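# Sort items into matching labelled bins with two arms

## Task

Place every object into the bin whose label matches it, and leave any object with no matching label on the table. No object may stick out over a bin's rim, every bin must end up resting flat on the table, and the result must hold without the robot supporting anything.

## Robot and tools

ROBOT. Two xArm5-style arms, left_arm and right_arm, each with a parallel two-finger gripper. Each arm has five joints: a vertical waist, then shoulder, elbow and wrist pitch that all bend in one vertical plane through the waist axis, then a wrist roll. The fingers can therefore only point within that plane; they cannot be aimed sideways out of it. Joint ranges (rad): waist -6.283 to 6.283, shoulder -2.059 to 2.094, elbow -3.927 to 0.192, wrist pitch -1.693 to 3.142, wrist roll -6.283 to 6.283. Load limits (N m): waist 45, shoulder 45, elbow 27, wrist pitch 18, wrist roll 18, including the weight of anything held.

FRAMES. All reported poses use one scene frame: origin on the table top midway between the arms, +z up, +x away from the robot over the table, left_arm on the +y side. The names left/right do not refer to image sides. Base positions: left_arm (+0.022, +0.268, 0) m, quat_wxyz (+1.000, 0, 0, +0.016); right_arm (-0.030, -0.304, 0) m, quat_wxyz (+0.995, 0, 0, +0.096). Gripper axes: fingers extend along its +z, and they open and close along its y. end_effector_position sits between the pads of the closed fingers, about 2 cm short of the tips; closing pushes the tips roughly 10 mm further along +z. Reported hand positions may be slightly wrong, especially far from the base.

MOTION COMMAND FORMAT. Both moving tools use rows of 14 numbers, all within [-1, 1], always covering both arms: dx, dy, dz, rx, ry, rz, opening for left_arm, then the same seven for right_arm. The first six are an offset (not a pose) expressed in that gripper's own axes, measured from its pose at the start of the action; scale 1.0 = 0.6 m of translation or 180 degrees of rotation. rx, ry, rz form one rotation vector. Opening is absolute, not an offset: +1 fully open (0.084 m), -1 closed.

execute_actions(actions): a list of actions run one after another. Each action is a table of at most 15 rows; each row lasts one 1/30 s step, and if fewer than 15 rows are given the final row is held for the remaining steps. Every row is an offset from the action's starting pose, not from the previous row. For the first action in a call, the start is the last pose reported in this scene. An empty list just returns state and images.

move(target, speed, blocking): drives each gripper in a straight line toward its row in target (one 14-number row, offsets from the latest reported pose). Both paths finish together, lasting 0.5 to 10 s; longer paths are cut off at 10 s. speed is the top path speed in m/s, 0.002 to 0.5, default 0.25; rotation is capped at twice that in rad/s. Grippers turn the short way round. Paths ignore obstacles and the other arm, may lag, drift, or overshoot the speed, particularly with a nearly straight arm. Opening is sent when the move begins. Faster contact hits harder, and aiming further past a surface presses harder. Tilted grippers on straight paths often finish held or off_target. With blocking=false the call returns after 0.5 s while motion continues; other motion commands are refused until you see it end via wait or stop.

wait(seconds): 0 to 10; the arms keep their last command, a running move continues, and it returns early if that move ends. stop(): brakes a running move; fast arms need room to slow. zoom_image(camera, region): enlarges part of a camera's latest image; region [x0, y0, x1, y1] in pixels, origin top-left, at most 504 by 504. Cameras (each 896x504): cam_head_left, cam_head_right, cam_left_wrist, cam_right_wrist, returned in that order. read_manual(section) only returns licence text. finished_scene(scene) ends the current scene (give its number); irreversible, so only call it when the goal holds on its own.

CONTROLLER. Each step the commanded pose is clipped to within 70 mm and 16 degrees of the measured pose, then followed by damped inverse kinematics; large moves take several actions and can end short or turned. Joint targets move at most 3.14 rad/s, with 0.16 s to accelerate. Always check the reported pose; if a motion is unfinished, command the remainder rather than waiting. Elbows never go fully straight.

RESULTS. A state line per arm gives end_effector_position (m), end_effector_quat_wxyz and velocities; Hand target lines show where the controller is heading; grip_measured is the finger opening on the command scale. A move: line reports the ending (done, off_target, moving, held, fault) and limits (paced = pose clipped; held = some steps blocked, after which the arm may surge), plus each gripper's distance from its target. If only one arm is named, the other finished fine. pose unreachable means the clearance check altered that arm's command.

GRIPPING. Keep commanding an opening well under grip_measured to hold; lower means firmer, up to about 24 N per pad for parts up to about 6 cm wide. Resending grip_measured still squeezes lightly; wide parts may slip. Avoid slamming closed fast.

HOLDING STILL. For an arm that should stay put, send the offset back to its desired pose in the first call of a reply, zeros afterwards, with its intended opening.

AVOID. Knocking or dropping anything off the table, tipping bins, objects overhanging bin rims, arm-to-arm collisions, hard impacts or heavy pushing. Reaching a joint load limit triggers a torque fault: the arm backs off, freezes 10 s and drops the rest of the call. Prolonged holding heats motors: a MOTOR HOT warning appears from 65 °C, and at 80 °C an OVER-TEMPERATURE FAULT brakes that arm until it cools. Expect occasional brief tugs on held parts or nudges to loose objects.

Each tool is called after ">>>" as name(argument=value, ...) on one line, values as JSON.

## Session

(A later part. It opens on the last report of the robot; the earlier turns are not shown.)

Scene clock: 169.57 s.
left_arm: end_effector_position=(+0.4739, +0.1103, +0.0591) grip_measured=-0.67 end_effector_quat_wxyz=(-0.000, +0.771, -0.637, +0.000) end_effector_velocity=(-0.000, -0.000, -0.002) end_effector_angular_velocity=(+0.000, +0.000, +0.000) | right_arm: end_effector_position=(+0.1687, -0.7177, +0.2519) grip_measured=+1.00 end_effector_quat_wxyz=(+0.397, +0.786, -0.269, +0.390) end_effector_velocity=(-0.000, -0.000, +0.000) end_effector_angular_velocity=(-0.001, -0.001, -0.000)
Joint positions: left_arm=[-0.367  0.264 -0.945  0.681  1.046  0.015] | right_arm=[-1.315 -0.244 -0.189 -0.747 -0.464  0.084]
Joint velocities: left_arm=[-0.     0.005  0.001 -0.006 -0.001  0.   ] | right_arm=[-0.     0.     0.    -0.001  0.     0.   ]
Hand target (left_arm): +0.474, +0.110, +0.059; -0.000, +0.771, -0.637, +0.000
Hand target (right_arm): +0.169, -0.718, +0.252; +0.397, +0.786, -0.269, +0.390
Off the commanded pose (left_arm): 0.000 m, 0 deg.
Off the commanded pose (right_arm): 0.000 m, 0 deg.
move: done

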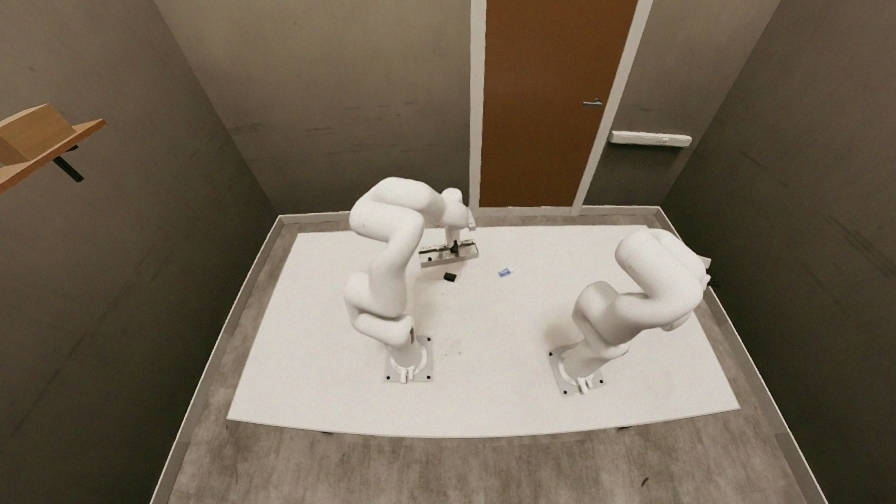

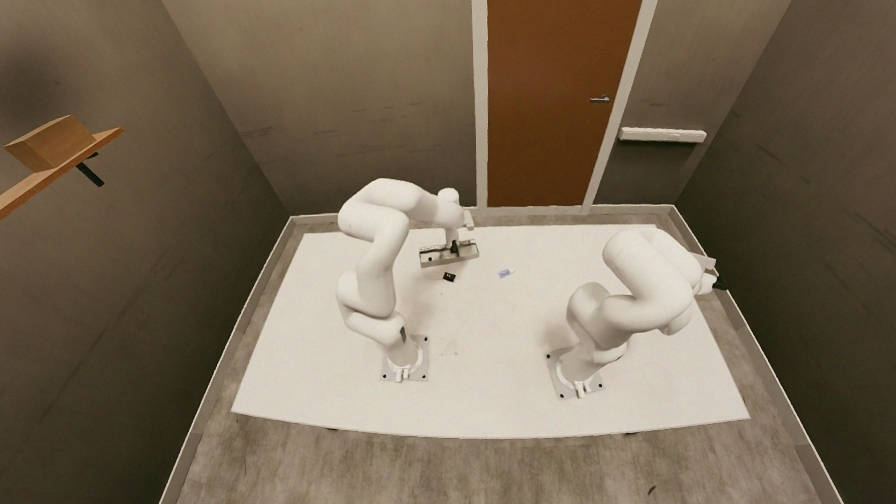

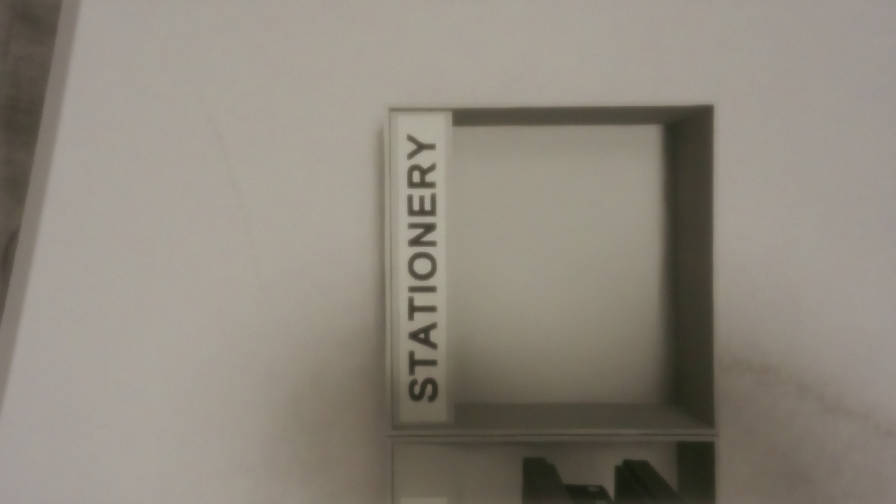

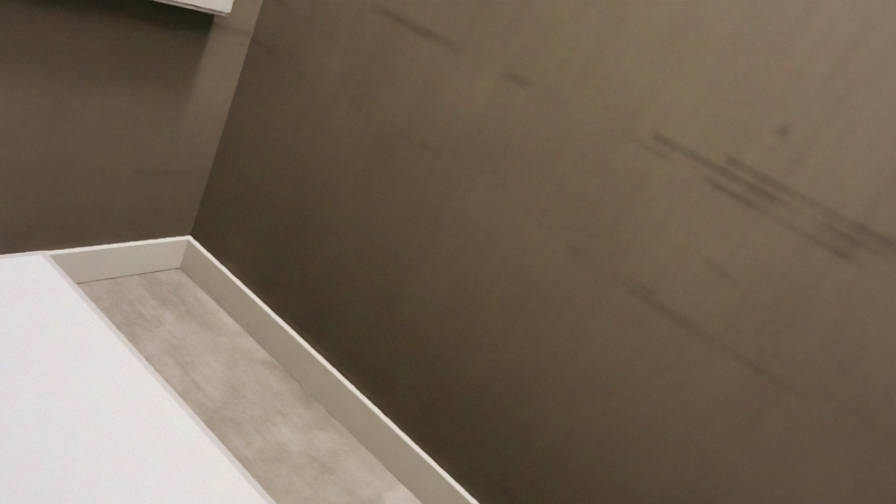

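>>> move(target=[0,0,0.033,0,0,0,-0.85,0,0,0,0,0,0,1], speed=0.04)

>>> execute_actions(actions=[[[0,0,0,0,0,0,-0.4,0,0,0,0,0,0,1]]])

>>> move(target=[0,0,-0.07,0,0,0,-0.4,0,0,0,0,0,0,1], speed=0.1)

Scene clock: 177.20 s.
left_arm: end_effector_position=(+0.4739, +0.1102, +0.0397) grip_measured=-0.67 end_effector_quat_wxyz=(-0.000, +0.771, -0.637, +0.000) end_effector_velocity=(+0.001, -0.000, -0.002) end_effector_angular_velocity=(-0.001, -0.002, +0.000) | right_arm: end_effector_position=(+0.1687, -0.7177, +0.2519) grip_measured=+1.00 end_effector_quat_wxyz=(+0.397, +0.786, -0.269, +0.390) end_effector_velocity=(-0.000, -0.000, -0.000) end_effector_angular_velocity=(+0.000, -0.001, -0.001)
Joint positions: left_arm=[-0.367  0.308 -0.939  0.63   1.046  0.015] | right_arm=[-1.315 -0.244 -0.189 -0.747 -0.464  0.084]
Joint velocities: left_arm=[-0.     0.005 -0.001 -0.007 -0.    -0.   ] | right_arm=[-0.     0.001  0.    -0.001  0.001  0.   ]
Hand target (left_arm): +0.474, +0.110, +0.039; -0.000, +0.771, -0.637, +0.000
Hand target (right_arm): +0.169, -0.718, +0.252; +0.397, +0.786, -0.269, +0.390
Off the commanded pose (left_arm): 0.000 m, 0 deg.
Off the commanded pose (right_arm): 0.000 m, 0 deg.
move: done

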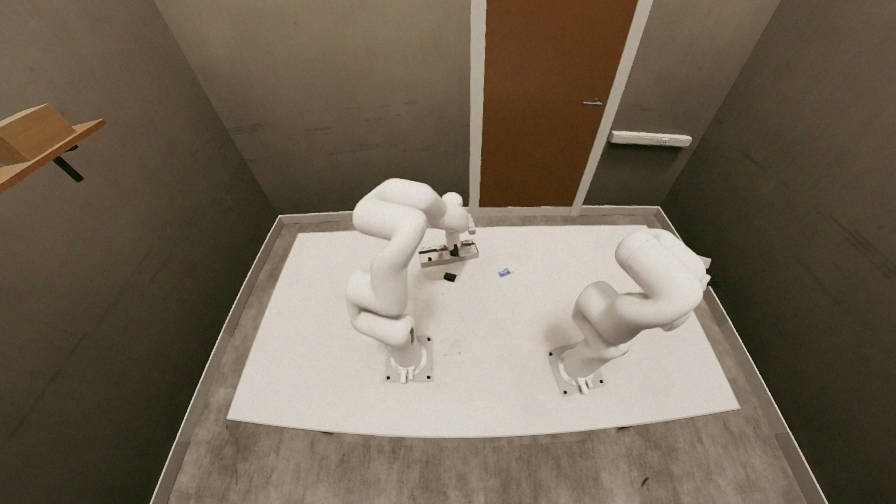

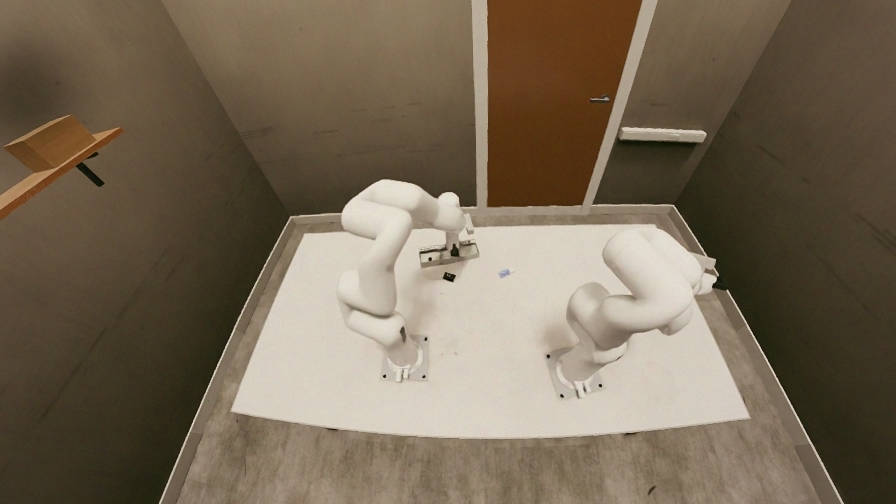

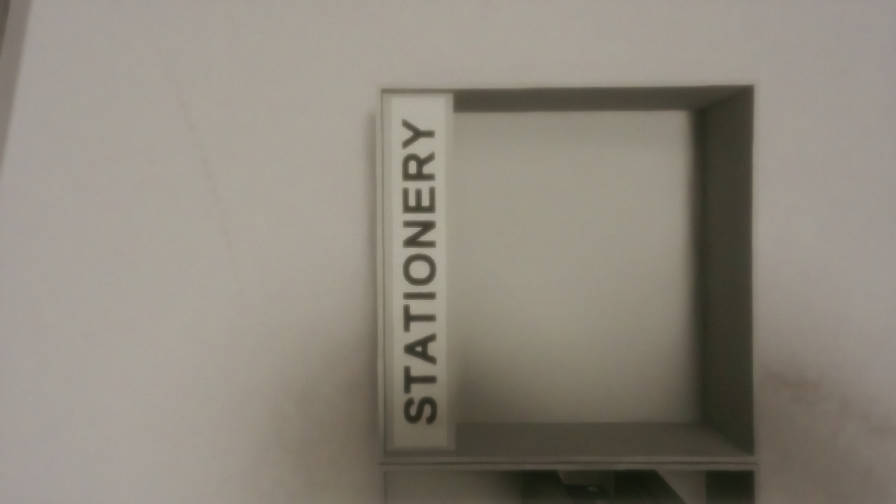

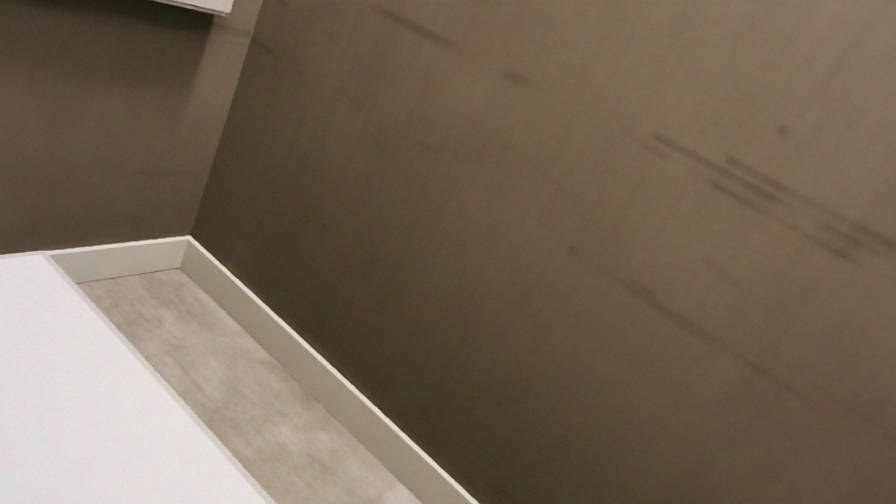

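Scene clock: 177.70 s.
left_arm: end_effector_position=(+0.4739, +0.1102, +0.0397) grip_measured=-0.42 end_effector_quat_wxyz=(-0.000, +0.771, -0.637, +0.001) end_effector_velocity=(+0.000, +0.001, +0.000) end_effector_angular_velocity=(+0.000, +0.000, +0.002) | right_arm: end_effector_position=(+0.1687, -0.7177, +0.2519) grip_measured=+1.00 end_effector_quat_wxyz=(+0.397, +0.786, -0.269, +0.390) end_effector_velocity=(+0.000, +0.000, -0.001) end_effector_angular_velocity=(+0.002, +0.001, +0.001)
Joint positions: left_arm=[-0.367  0.308 -0.939  0.63   1.046  0.026] | right_arm=[-1.315 -0.244 -0.189 -0.747 -0.464  0.084]
Joint velocities: left_arm=[ 0.002 -0.    -0.     0.    -0.     0.   ] | right_arm=[ 0.001 -0.     0.     0.002 -0.001 -0.   ]
Hand target (left_arm): +0.474, +0.110, +0.040; -0.000, +0.771, -0.637, +0.000
Hand target (right_arm): +0.169, -0.718, +0.252; +0.397, +0.786, -0.269, +0.390
Off the commanded pose (left_arm): 0.000 m, 0 deg.
Off the commanded pose (right_arm): 0.000 m, 0 deg.

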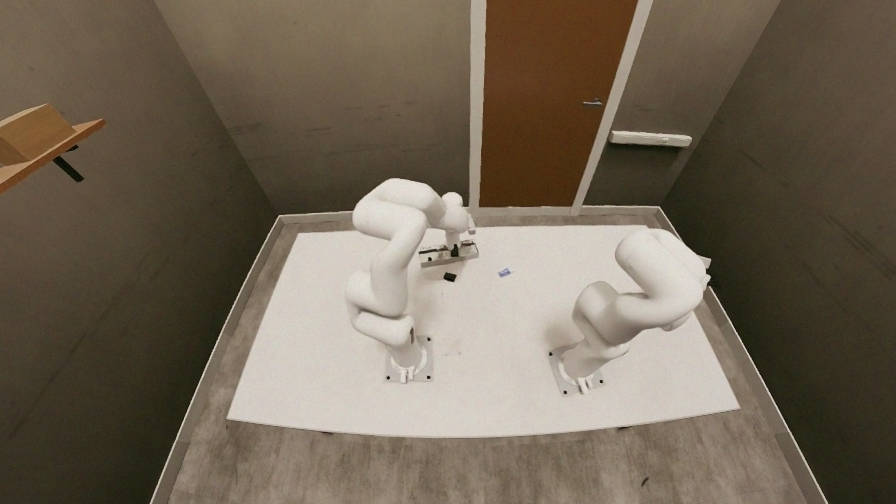

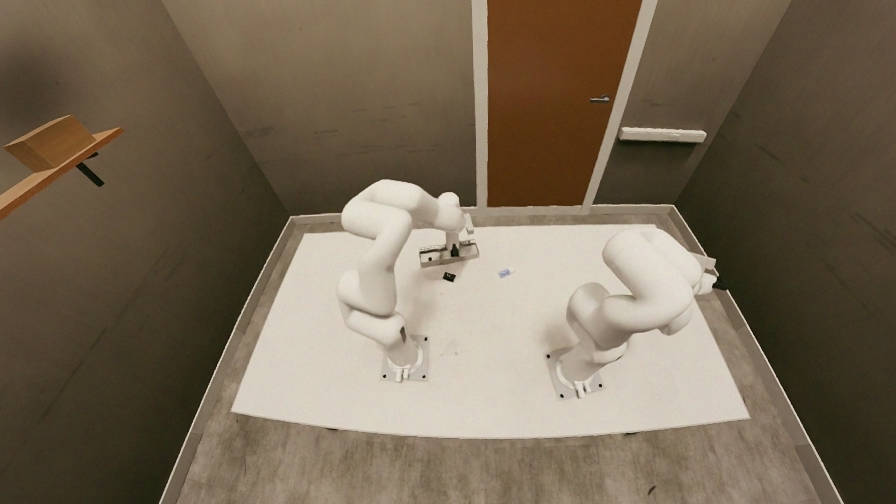

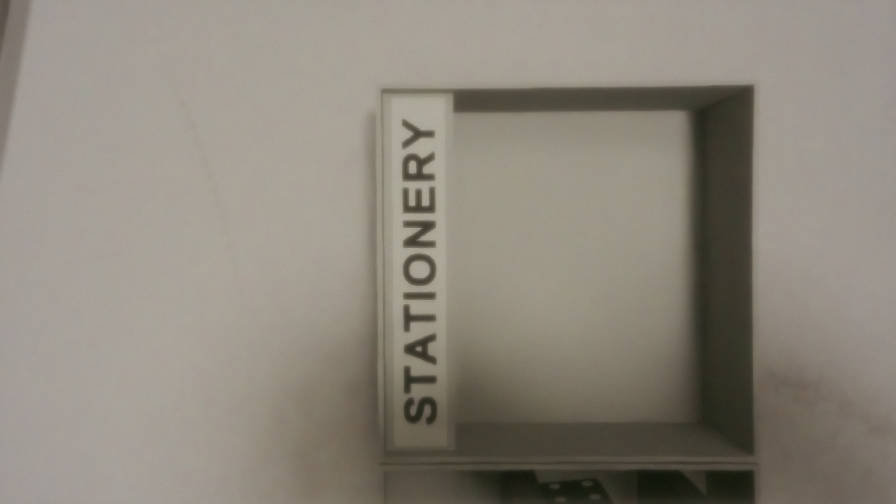

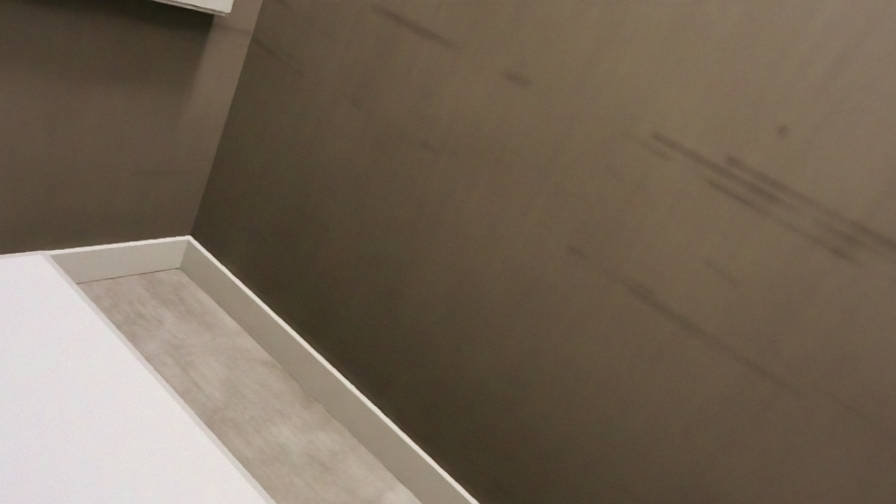

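Scene clock: 178.60 s.
left_arm: end_effector_position=(+0.4737, +0.1103, +0.0811) grip_measured=-0.42 end_effector_quat_wxyz=(-0.000, +0.771, -0.637, +0.000) end_effector_velocity=(+0.000, +0.000, +0.003) end_effector_angular_velocity=(-0.000, -0.001, +0.000) | right_arm: end_effector_position=(+0.1687, -0.7177, +0.2519) grip_measured=+1.00 end_effector_quat_wxyz=(+0.397, +0.786, -0.269, +0.390) end_effector_velocity=(+0.000, +0.000, +0.000) end_effector_angular_velocity=(-0.001, +0.000, +0.001)
Joint positions: left_arm=[-0.367  0.217 -0.957  0.739  1.046  0.026] | right_arm=[-1.315 -0.244 -0.189 -0.747 -0.464  0.084]
Joint velocities: left_arm=[ 0.    -0.006 -0.003  0.009  0.    -0.   ] | right_arm=[ 0.001 -0.001 -0.    -0.    -0.001  0.   ]
Hand target (left_arm): +0.474, +0.110, +0.082; -0.000, +0.771, -0.637, +0.001
Hand target (right_arm): +0.169, -0.718, +0.252; +0.397, +0.786, -0.269, +0.390
Off the commanded pose (left_arm): 0.001 m, 0 deg.
Off the commanded pose (right_arm): 0.000 m, 0 deg.
move: done

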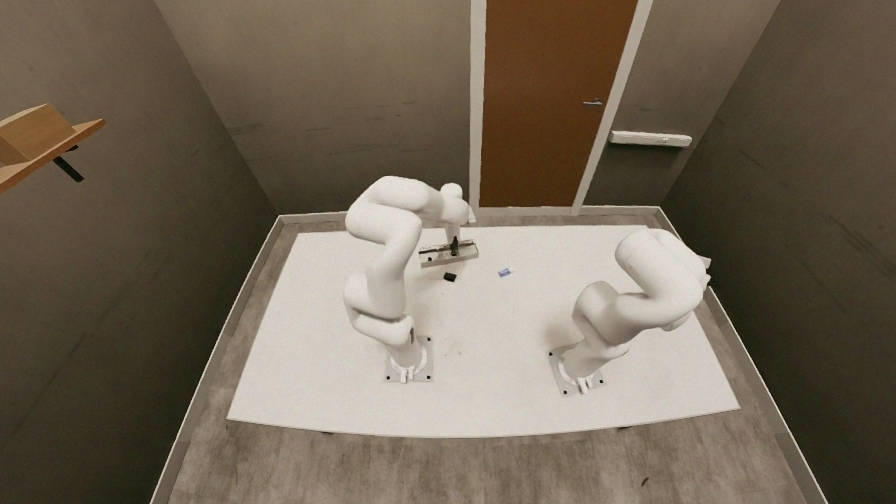

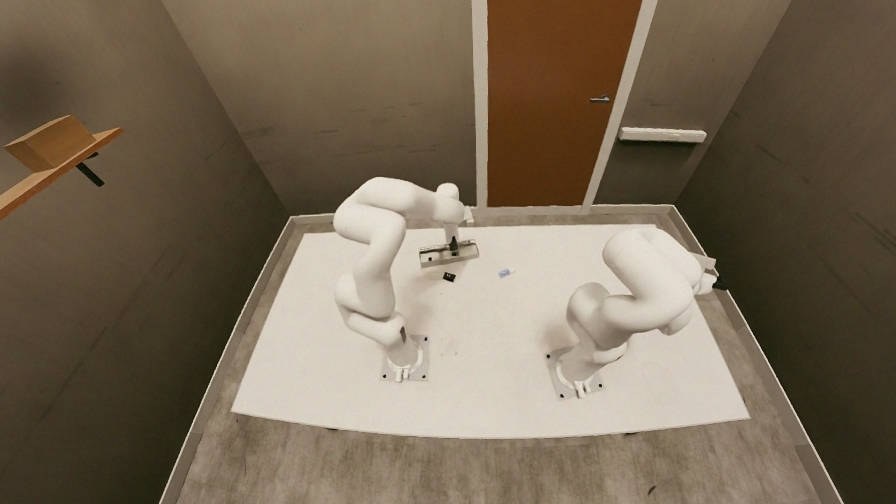

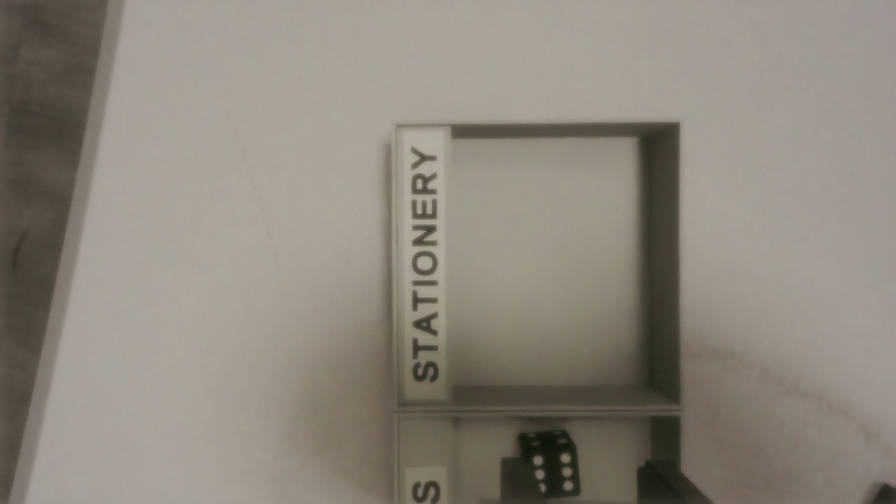

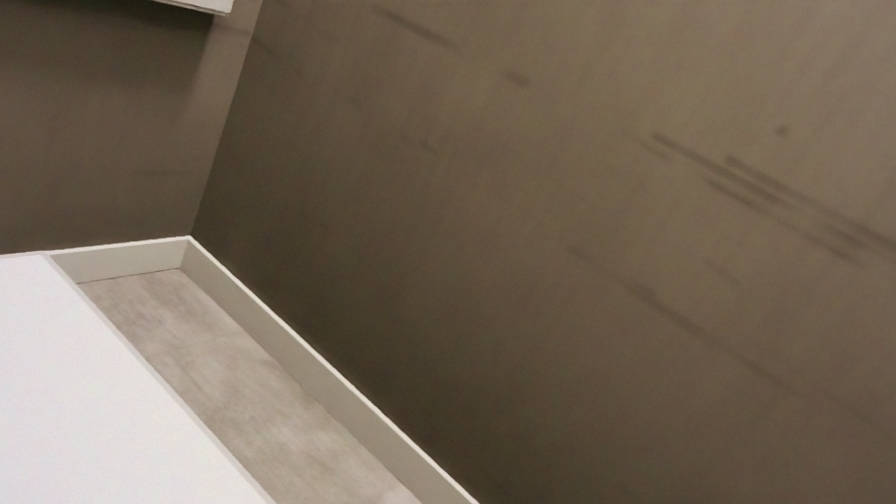

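>>> move(target=[0.29,0.2145,0,0,0,-0.0678,-0.05,0,0,0,0,0,0,1], speed=0.25)

Scene clock: 191.67 s.
left_arm: end_effector_position=(+0.3801, -0.0842, +0.0811) grip_measured=-0.06 end_effector_quat_wxyz=(+0.000, +0.834, -0.552, +0.000) end_effector_velocity=(-0.001, -0.003, +0.000) end_effector_angular_velocity=(+0.001, +0.001, +0.001) | right_arm: end_effector_position=(+0.1687, -0.7177, +0.2519) grip_measured=+1.00 end_effector_quat_wxyz=(+0.397, +0.786, -0.269, +0.390) end_effector_velocity=(+0.000, +0.000, -0.000) end_effector_angular_velocity=(+0.001, +0.000, -0.000)
Joint positions: left_arm=[-0.808  0.286 -1.055  0.768  0.391  0.041] | right_arm=[-1.315 -0.244 -0.189 -0.747 -0.464  0.084]
Joint velocities: left_arm=[-0.005  0.005 -0.008  0.004 -0.007  0.   ] | right_arm=[ 0.     0.     0.     0.001  0.    -0.   ]
Hand target (left_arm): +0.380, -0.085, +0.081; +0.000, +0.834, -0.552, +0.000
Hand target (right_arm): +0.169, -0.718, +0.252; +0.397, +0.786, -0.269, +0.390
Off the commanded pose (left_arm): 0.001 m, 0 deg.
Off the commanded pose (right_arm): 0.000 m, 0 deg.
move: done

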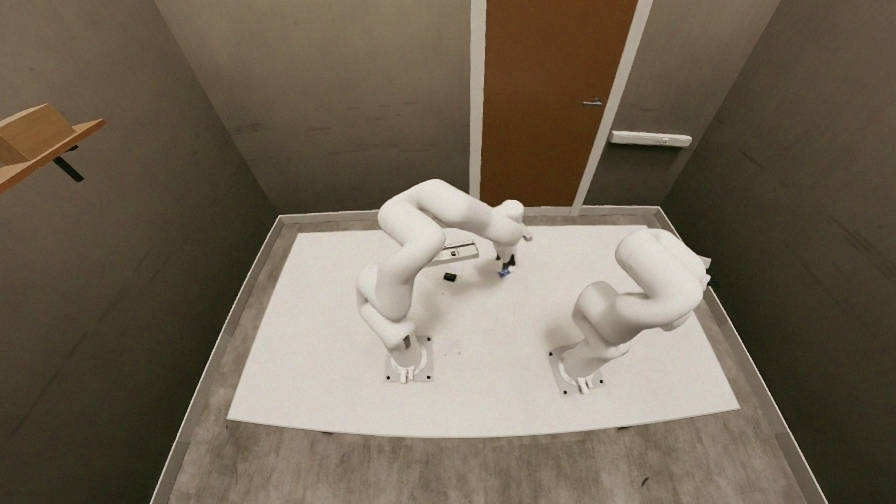

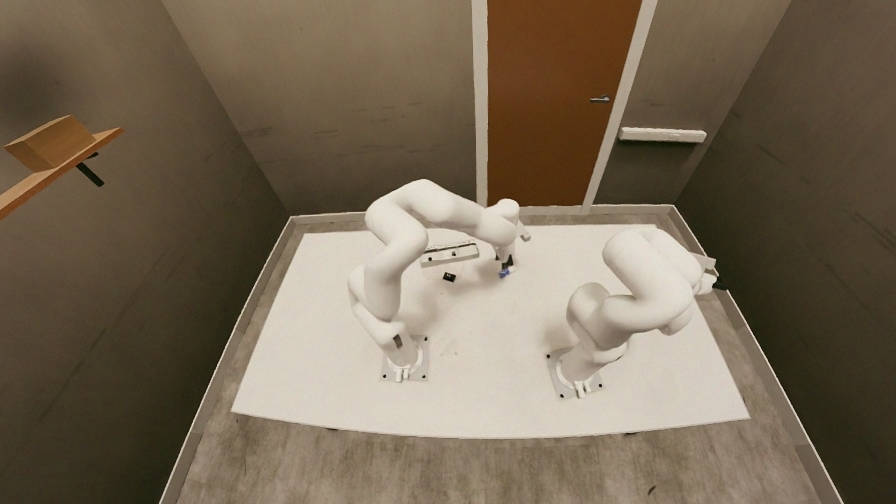

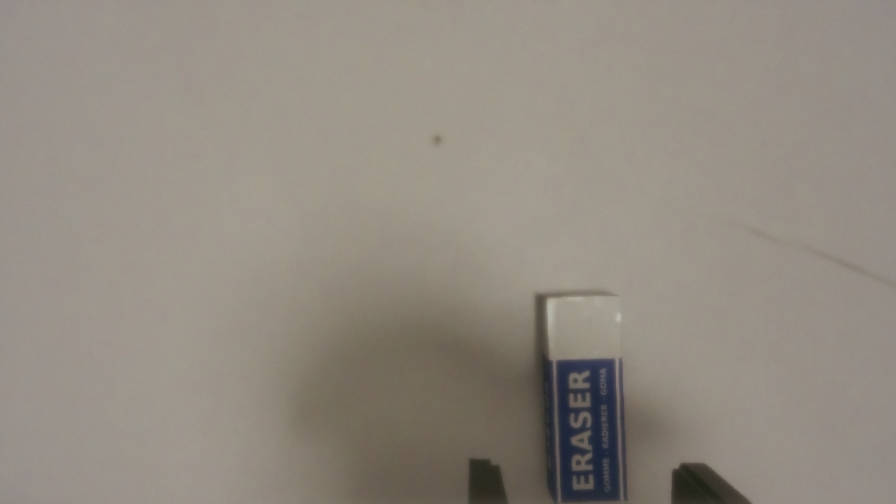

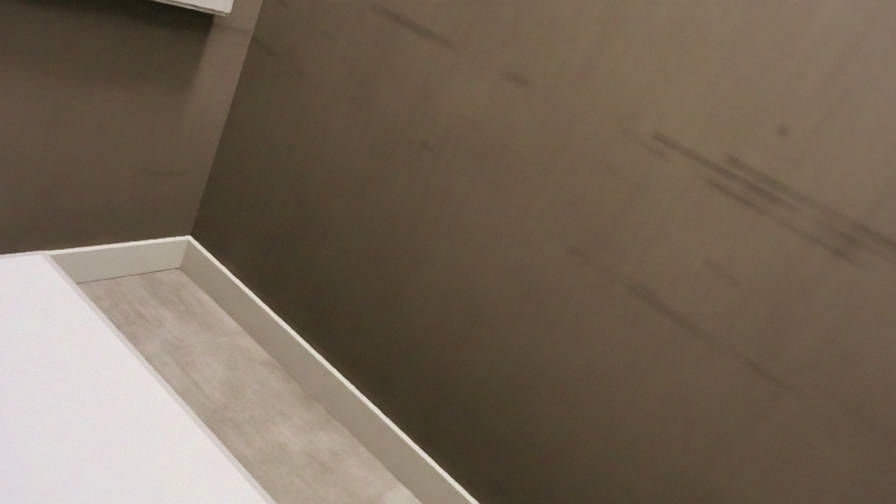

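>>> move(target=[0.030,0.019,0.062,0,0,-0.011,-0.05,0,0,0,0,0,0,1], speed=0.08)

Scene clock: 197.33 s.
left_arm: end_effector_position=(+0.3768, -0.1052, +0.0443) grip_measured=-0.06 end_effector_quat_wxyz=(+0.000, +0.844, -0.537, +0.001) end_effector_velocity=(-0.001, -0.001, -0.003) end_effector_angular_velocity=(+0.002, +0.002, +0.001) | right_arm: end_effector_position=(+0.1687, -0.7177, +0.2519) grip_measured=+1.00 end_effector_quat_wxyz=(+0.397, +0.786, -0.269, +0.390) end_effector_velocity=(-0.001, -0.000, +0.001) end_effector_angular_velocity=(-0.002, -0.000, -0.001)
Joint positions: left_arm=[-0.842  0.396 -1.092  0.695  0.323  0.041] | right_arm=[-1.315 -0.244 -0.189 -0.747 -0.464  0.084]
Joint velocities: left_arm=[-0.002  0.007 -0.002 -0.002 -0.003 -0.   ] | right_arm=[-0.001 -0.001 -0.    -0.001 -0.001  0.   ]
Hand target (left_arm): +0.377, -0.105, +0.044; +0.000, +0.844, -0.537, +0.000
Hand target (right_arm): +0.169, -0.718, +0.252; +0.397, +0.786, -0.269, +0.390
Off the commanded pose (left_arm): 0.000 m, 0 deg.
Off the commanded pose (right_arm): 0.000 m, 0 deg.
move: done

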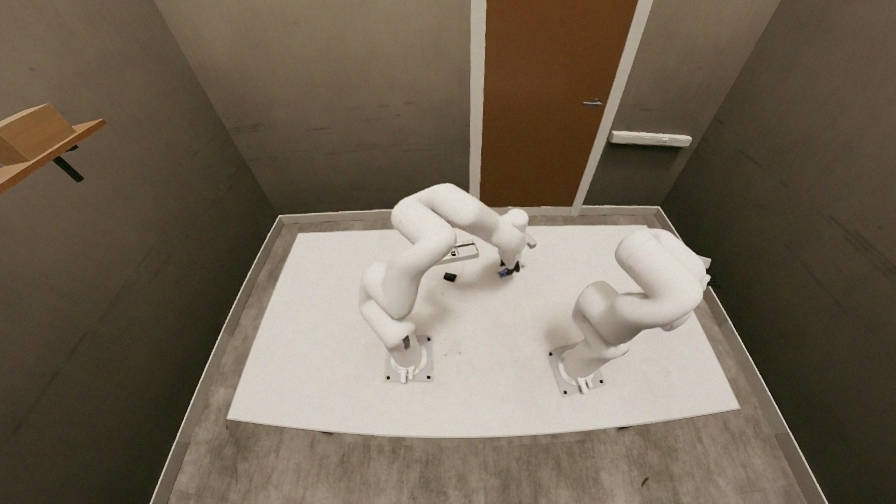

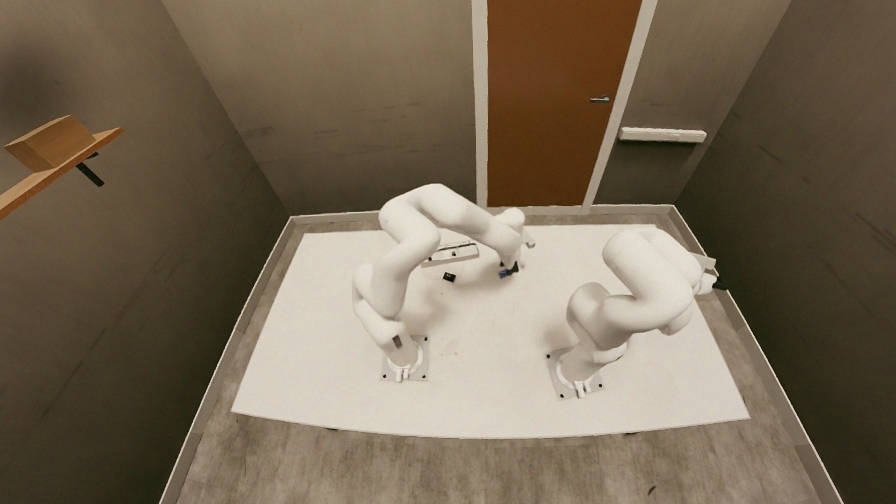

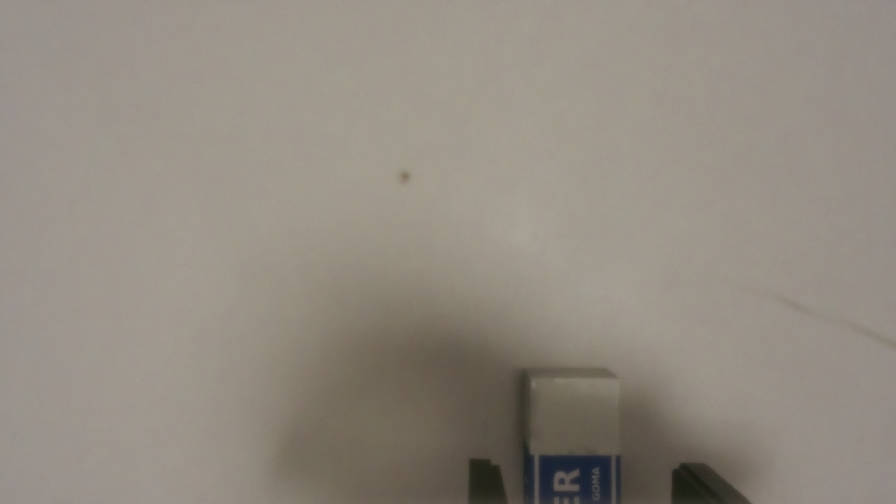

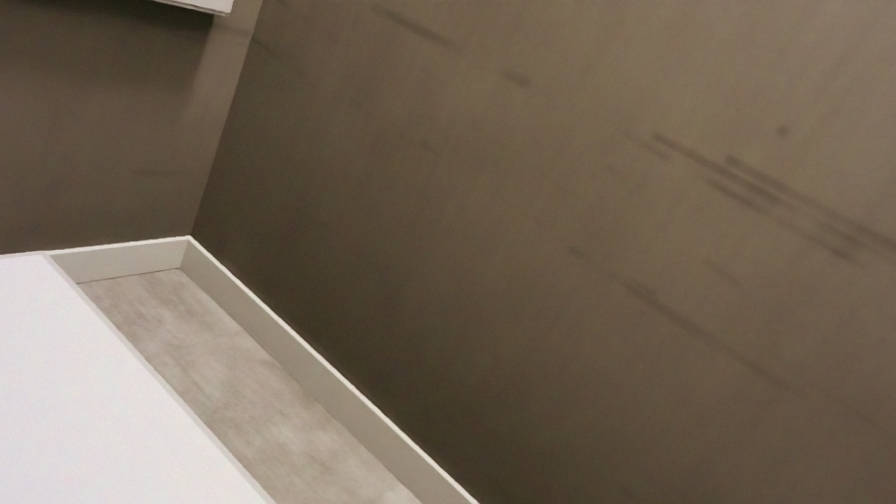

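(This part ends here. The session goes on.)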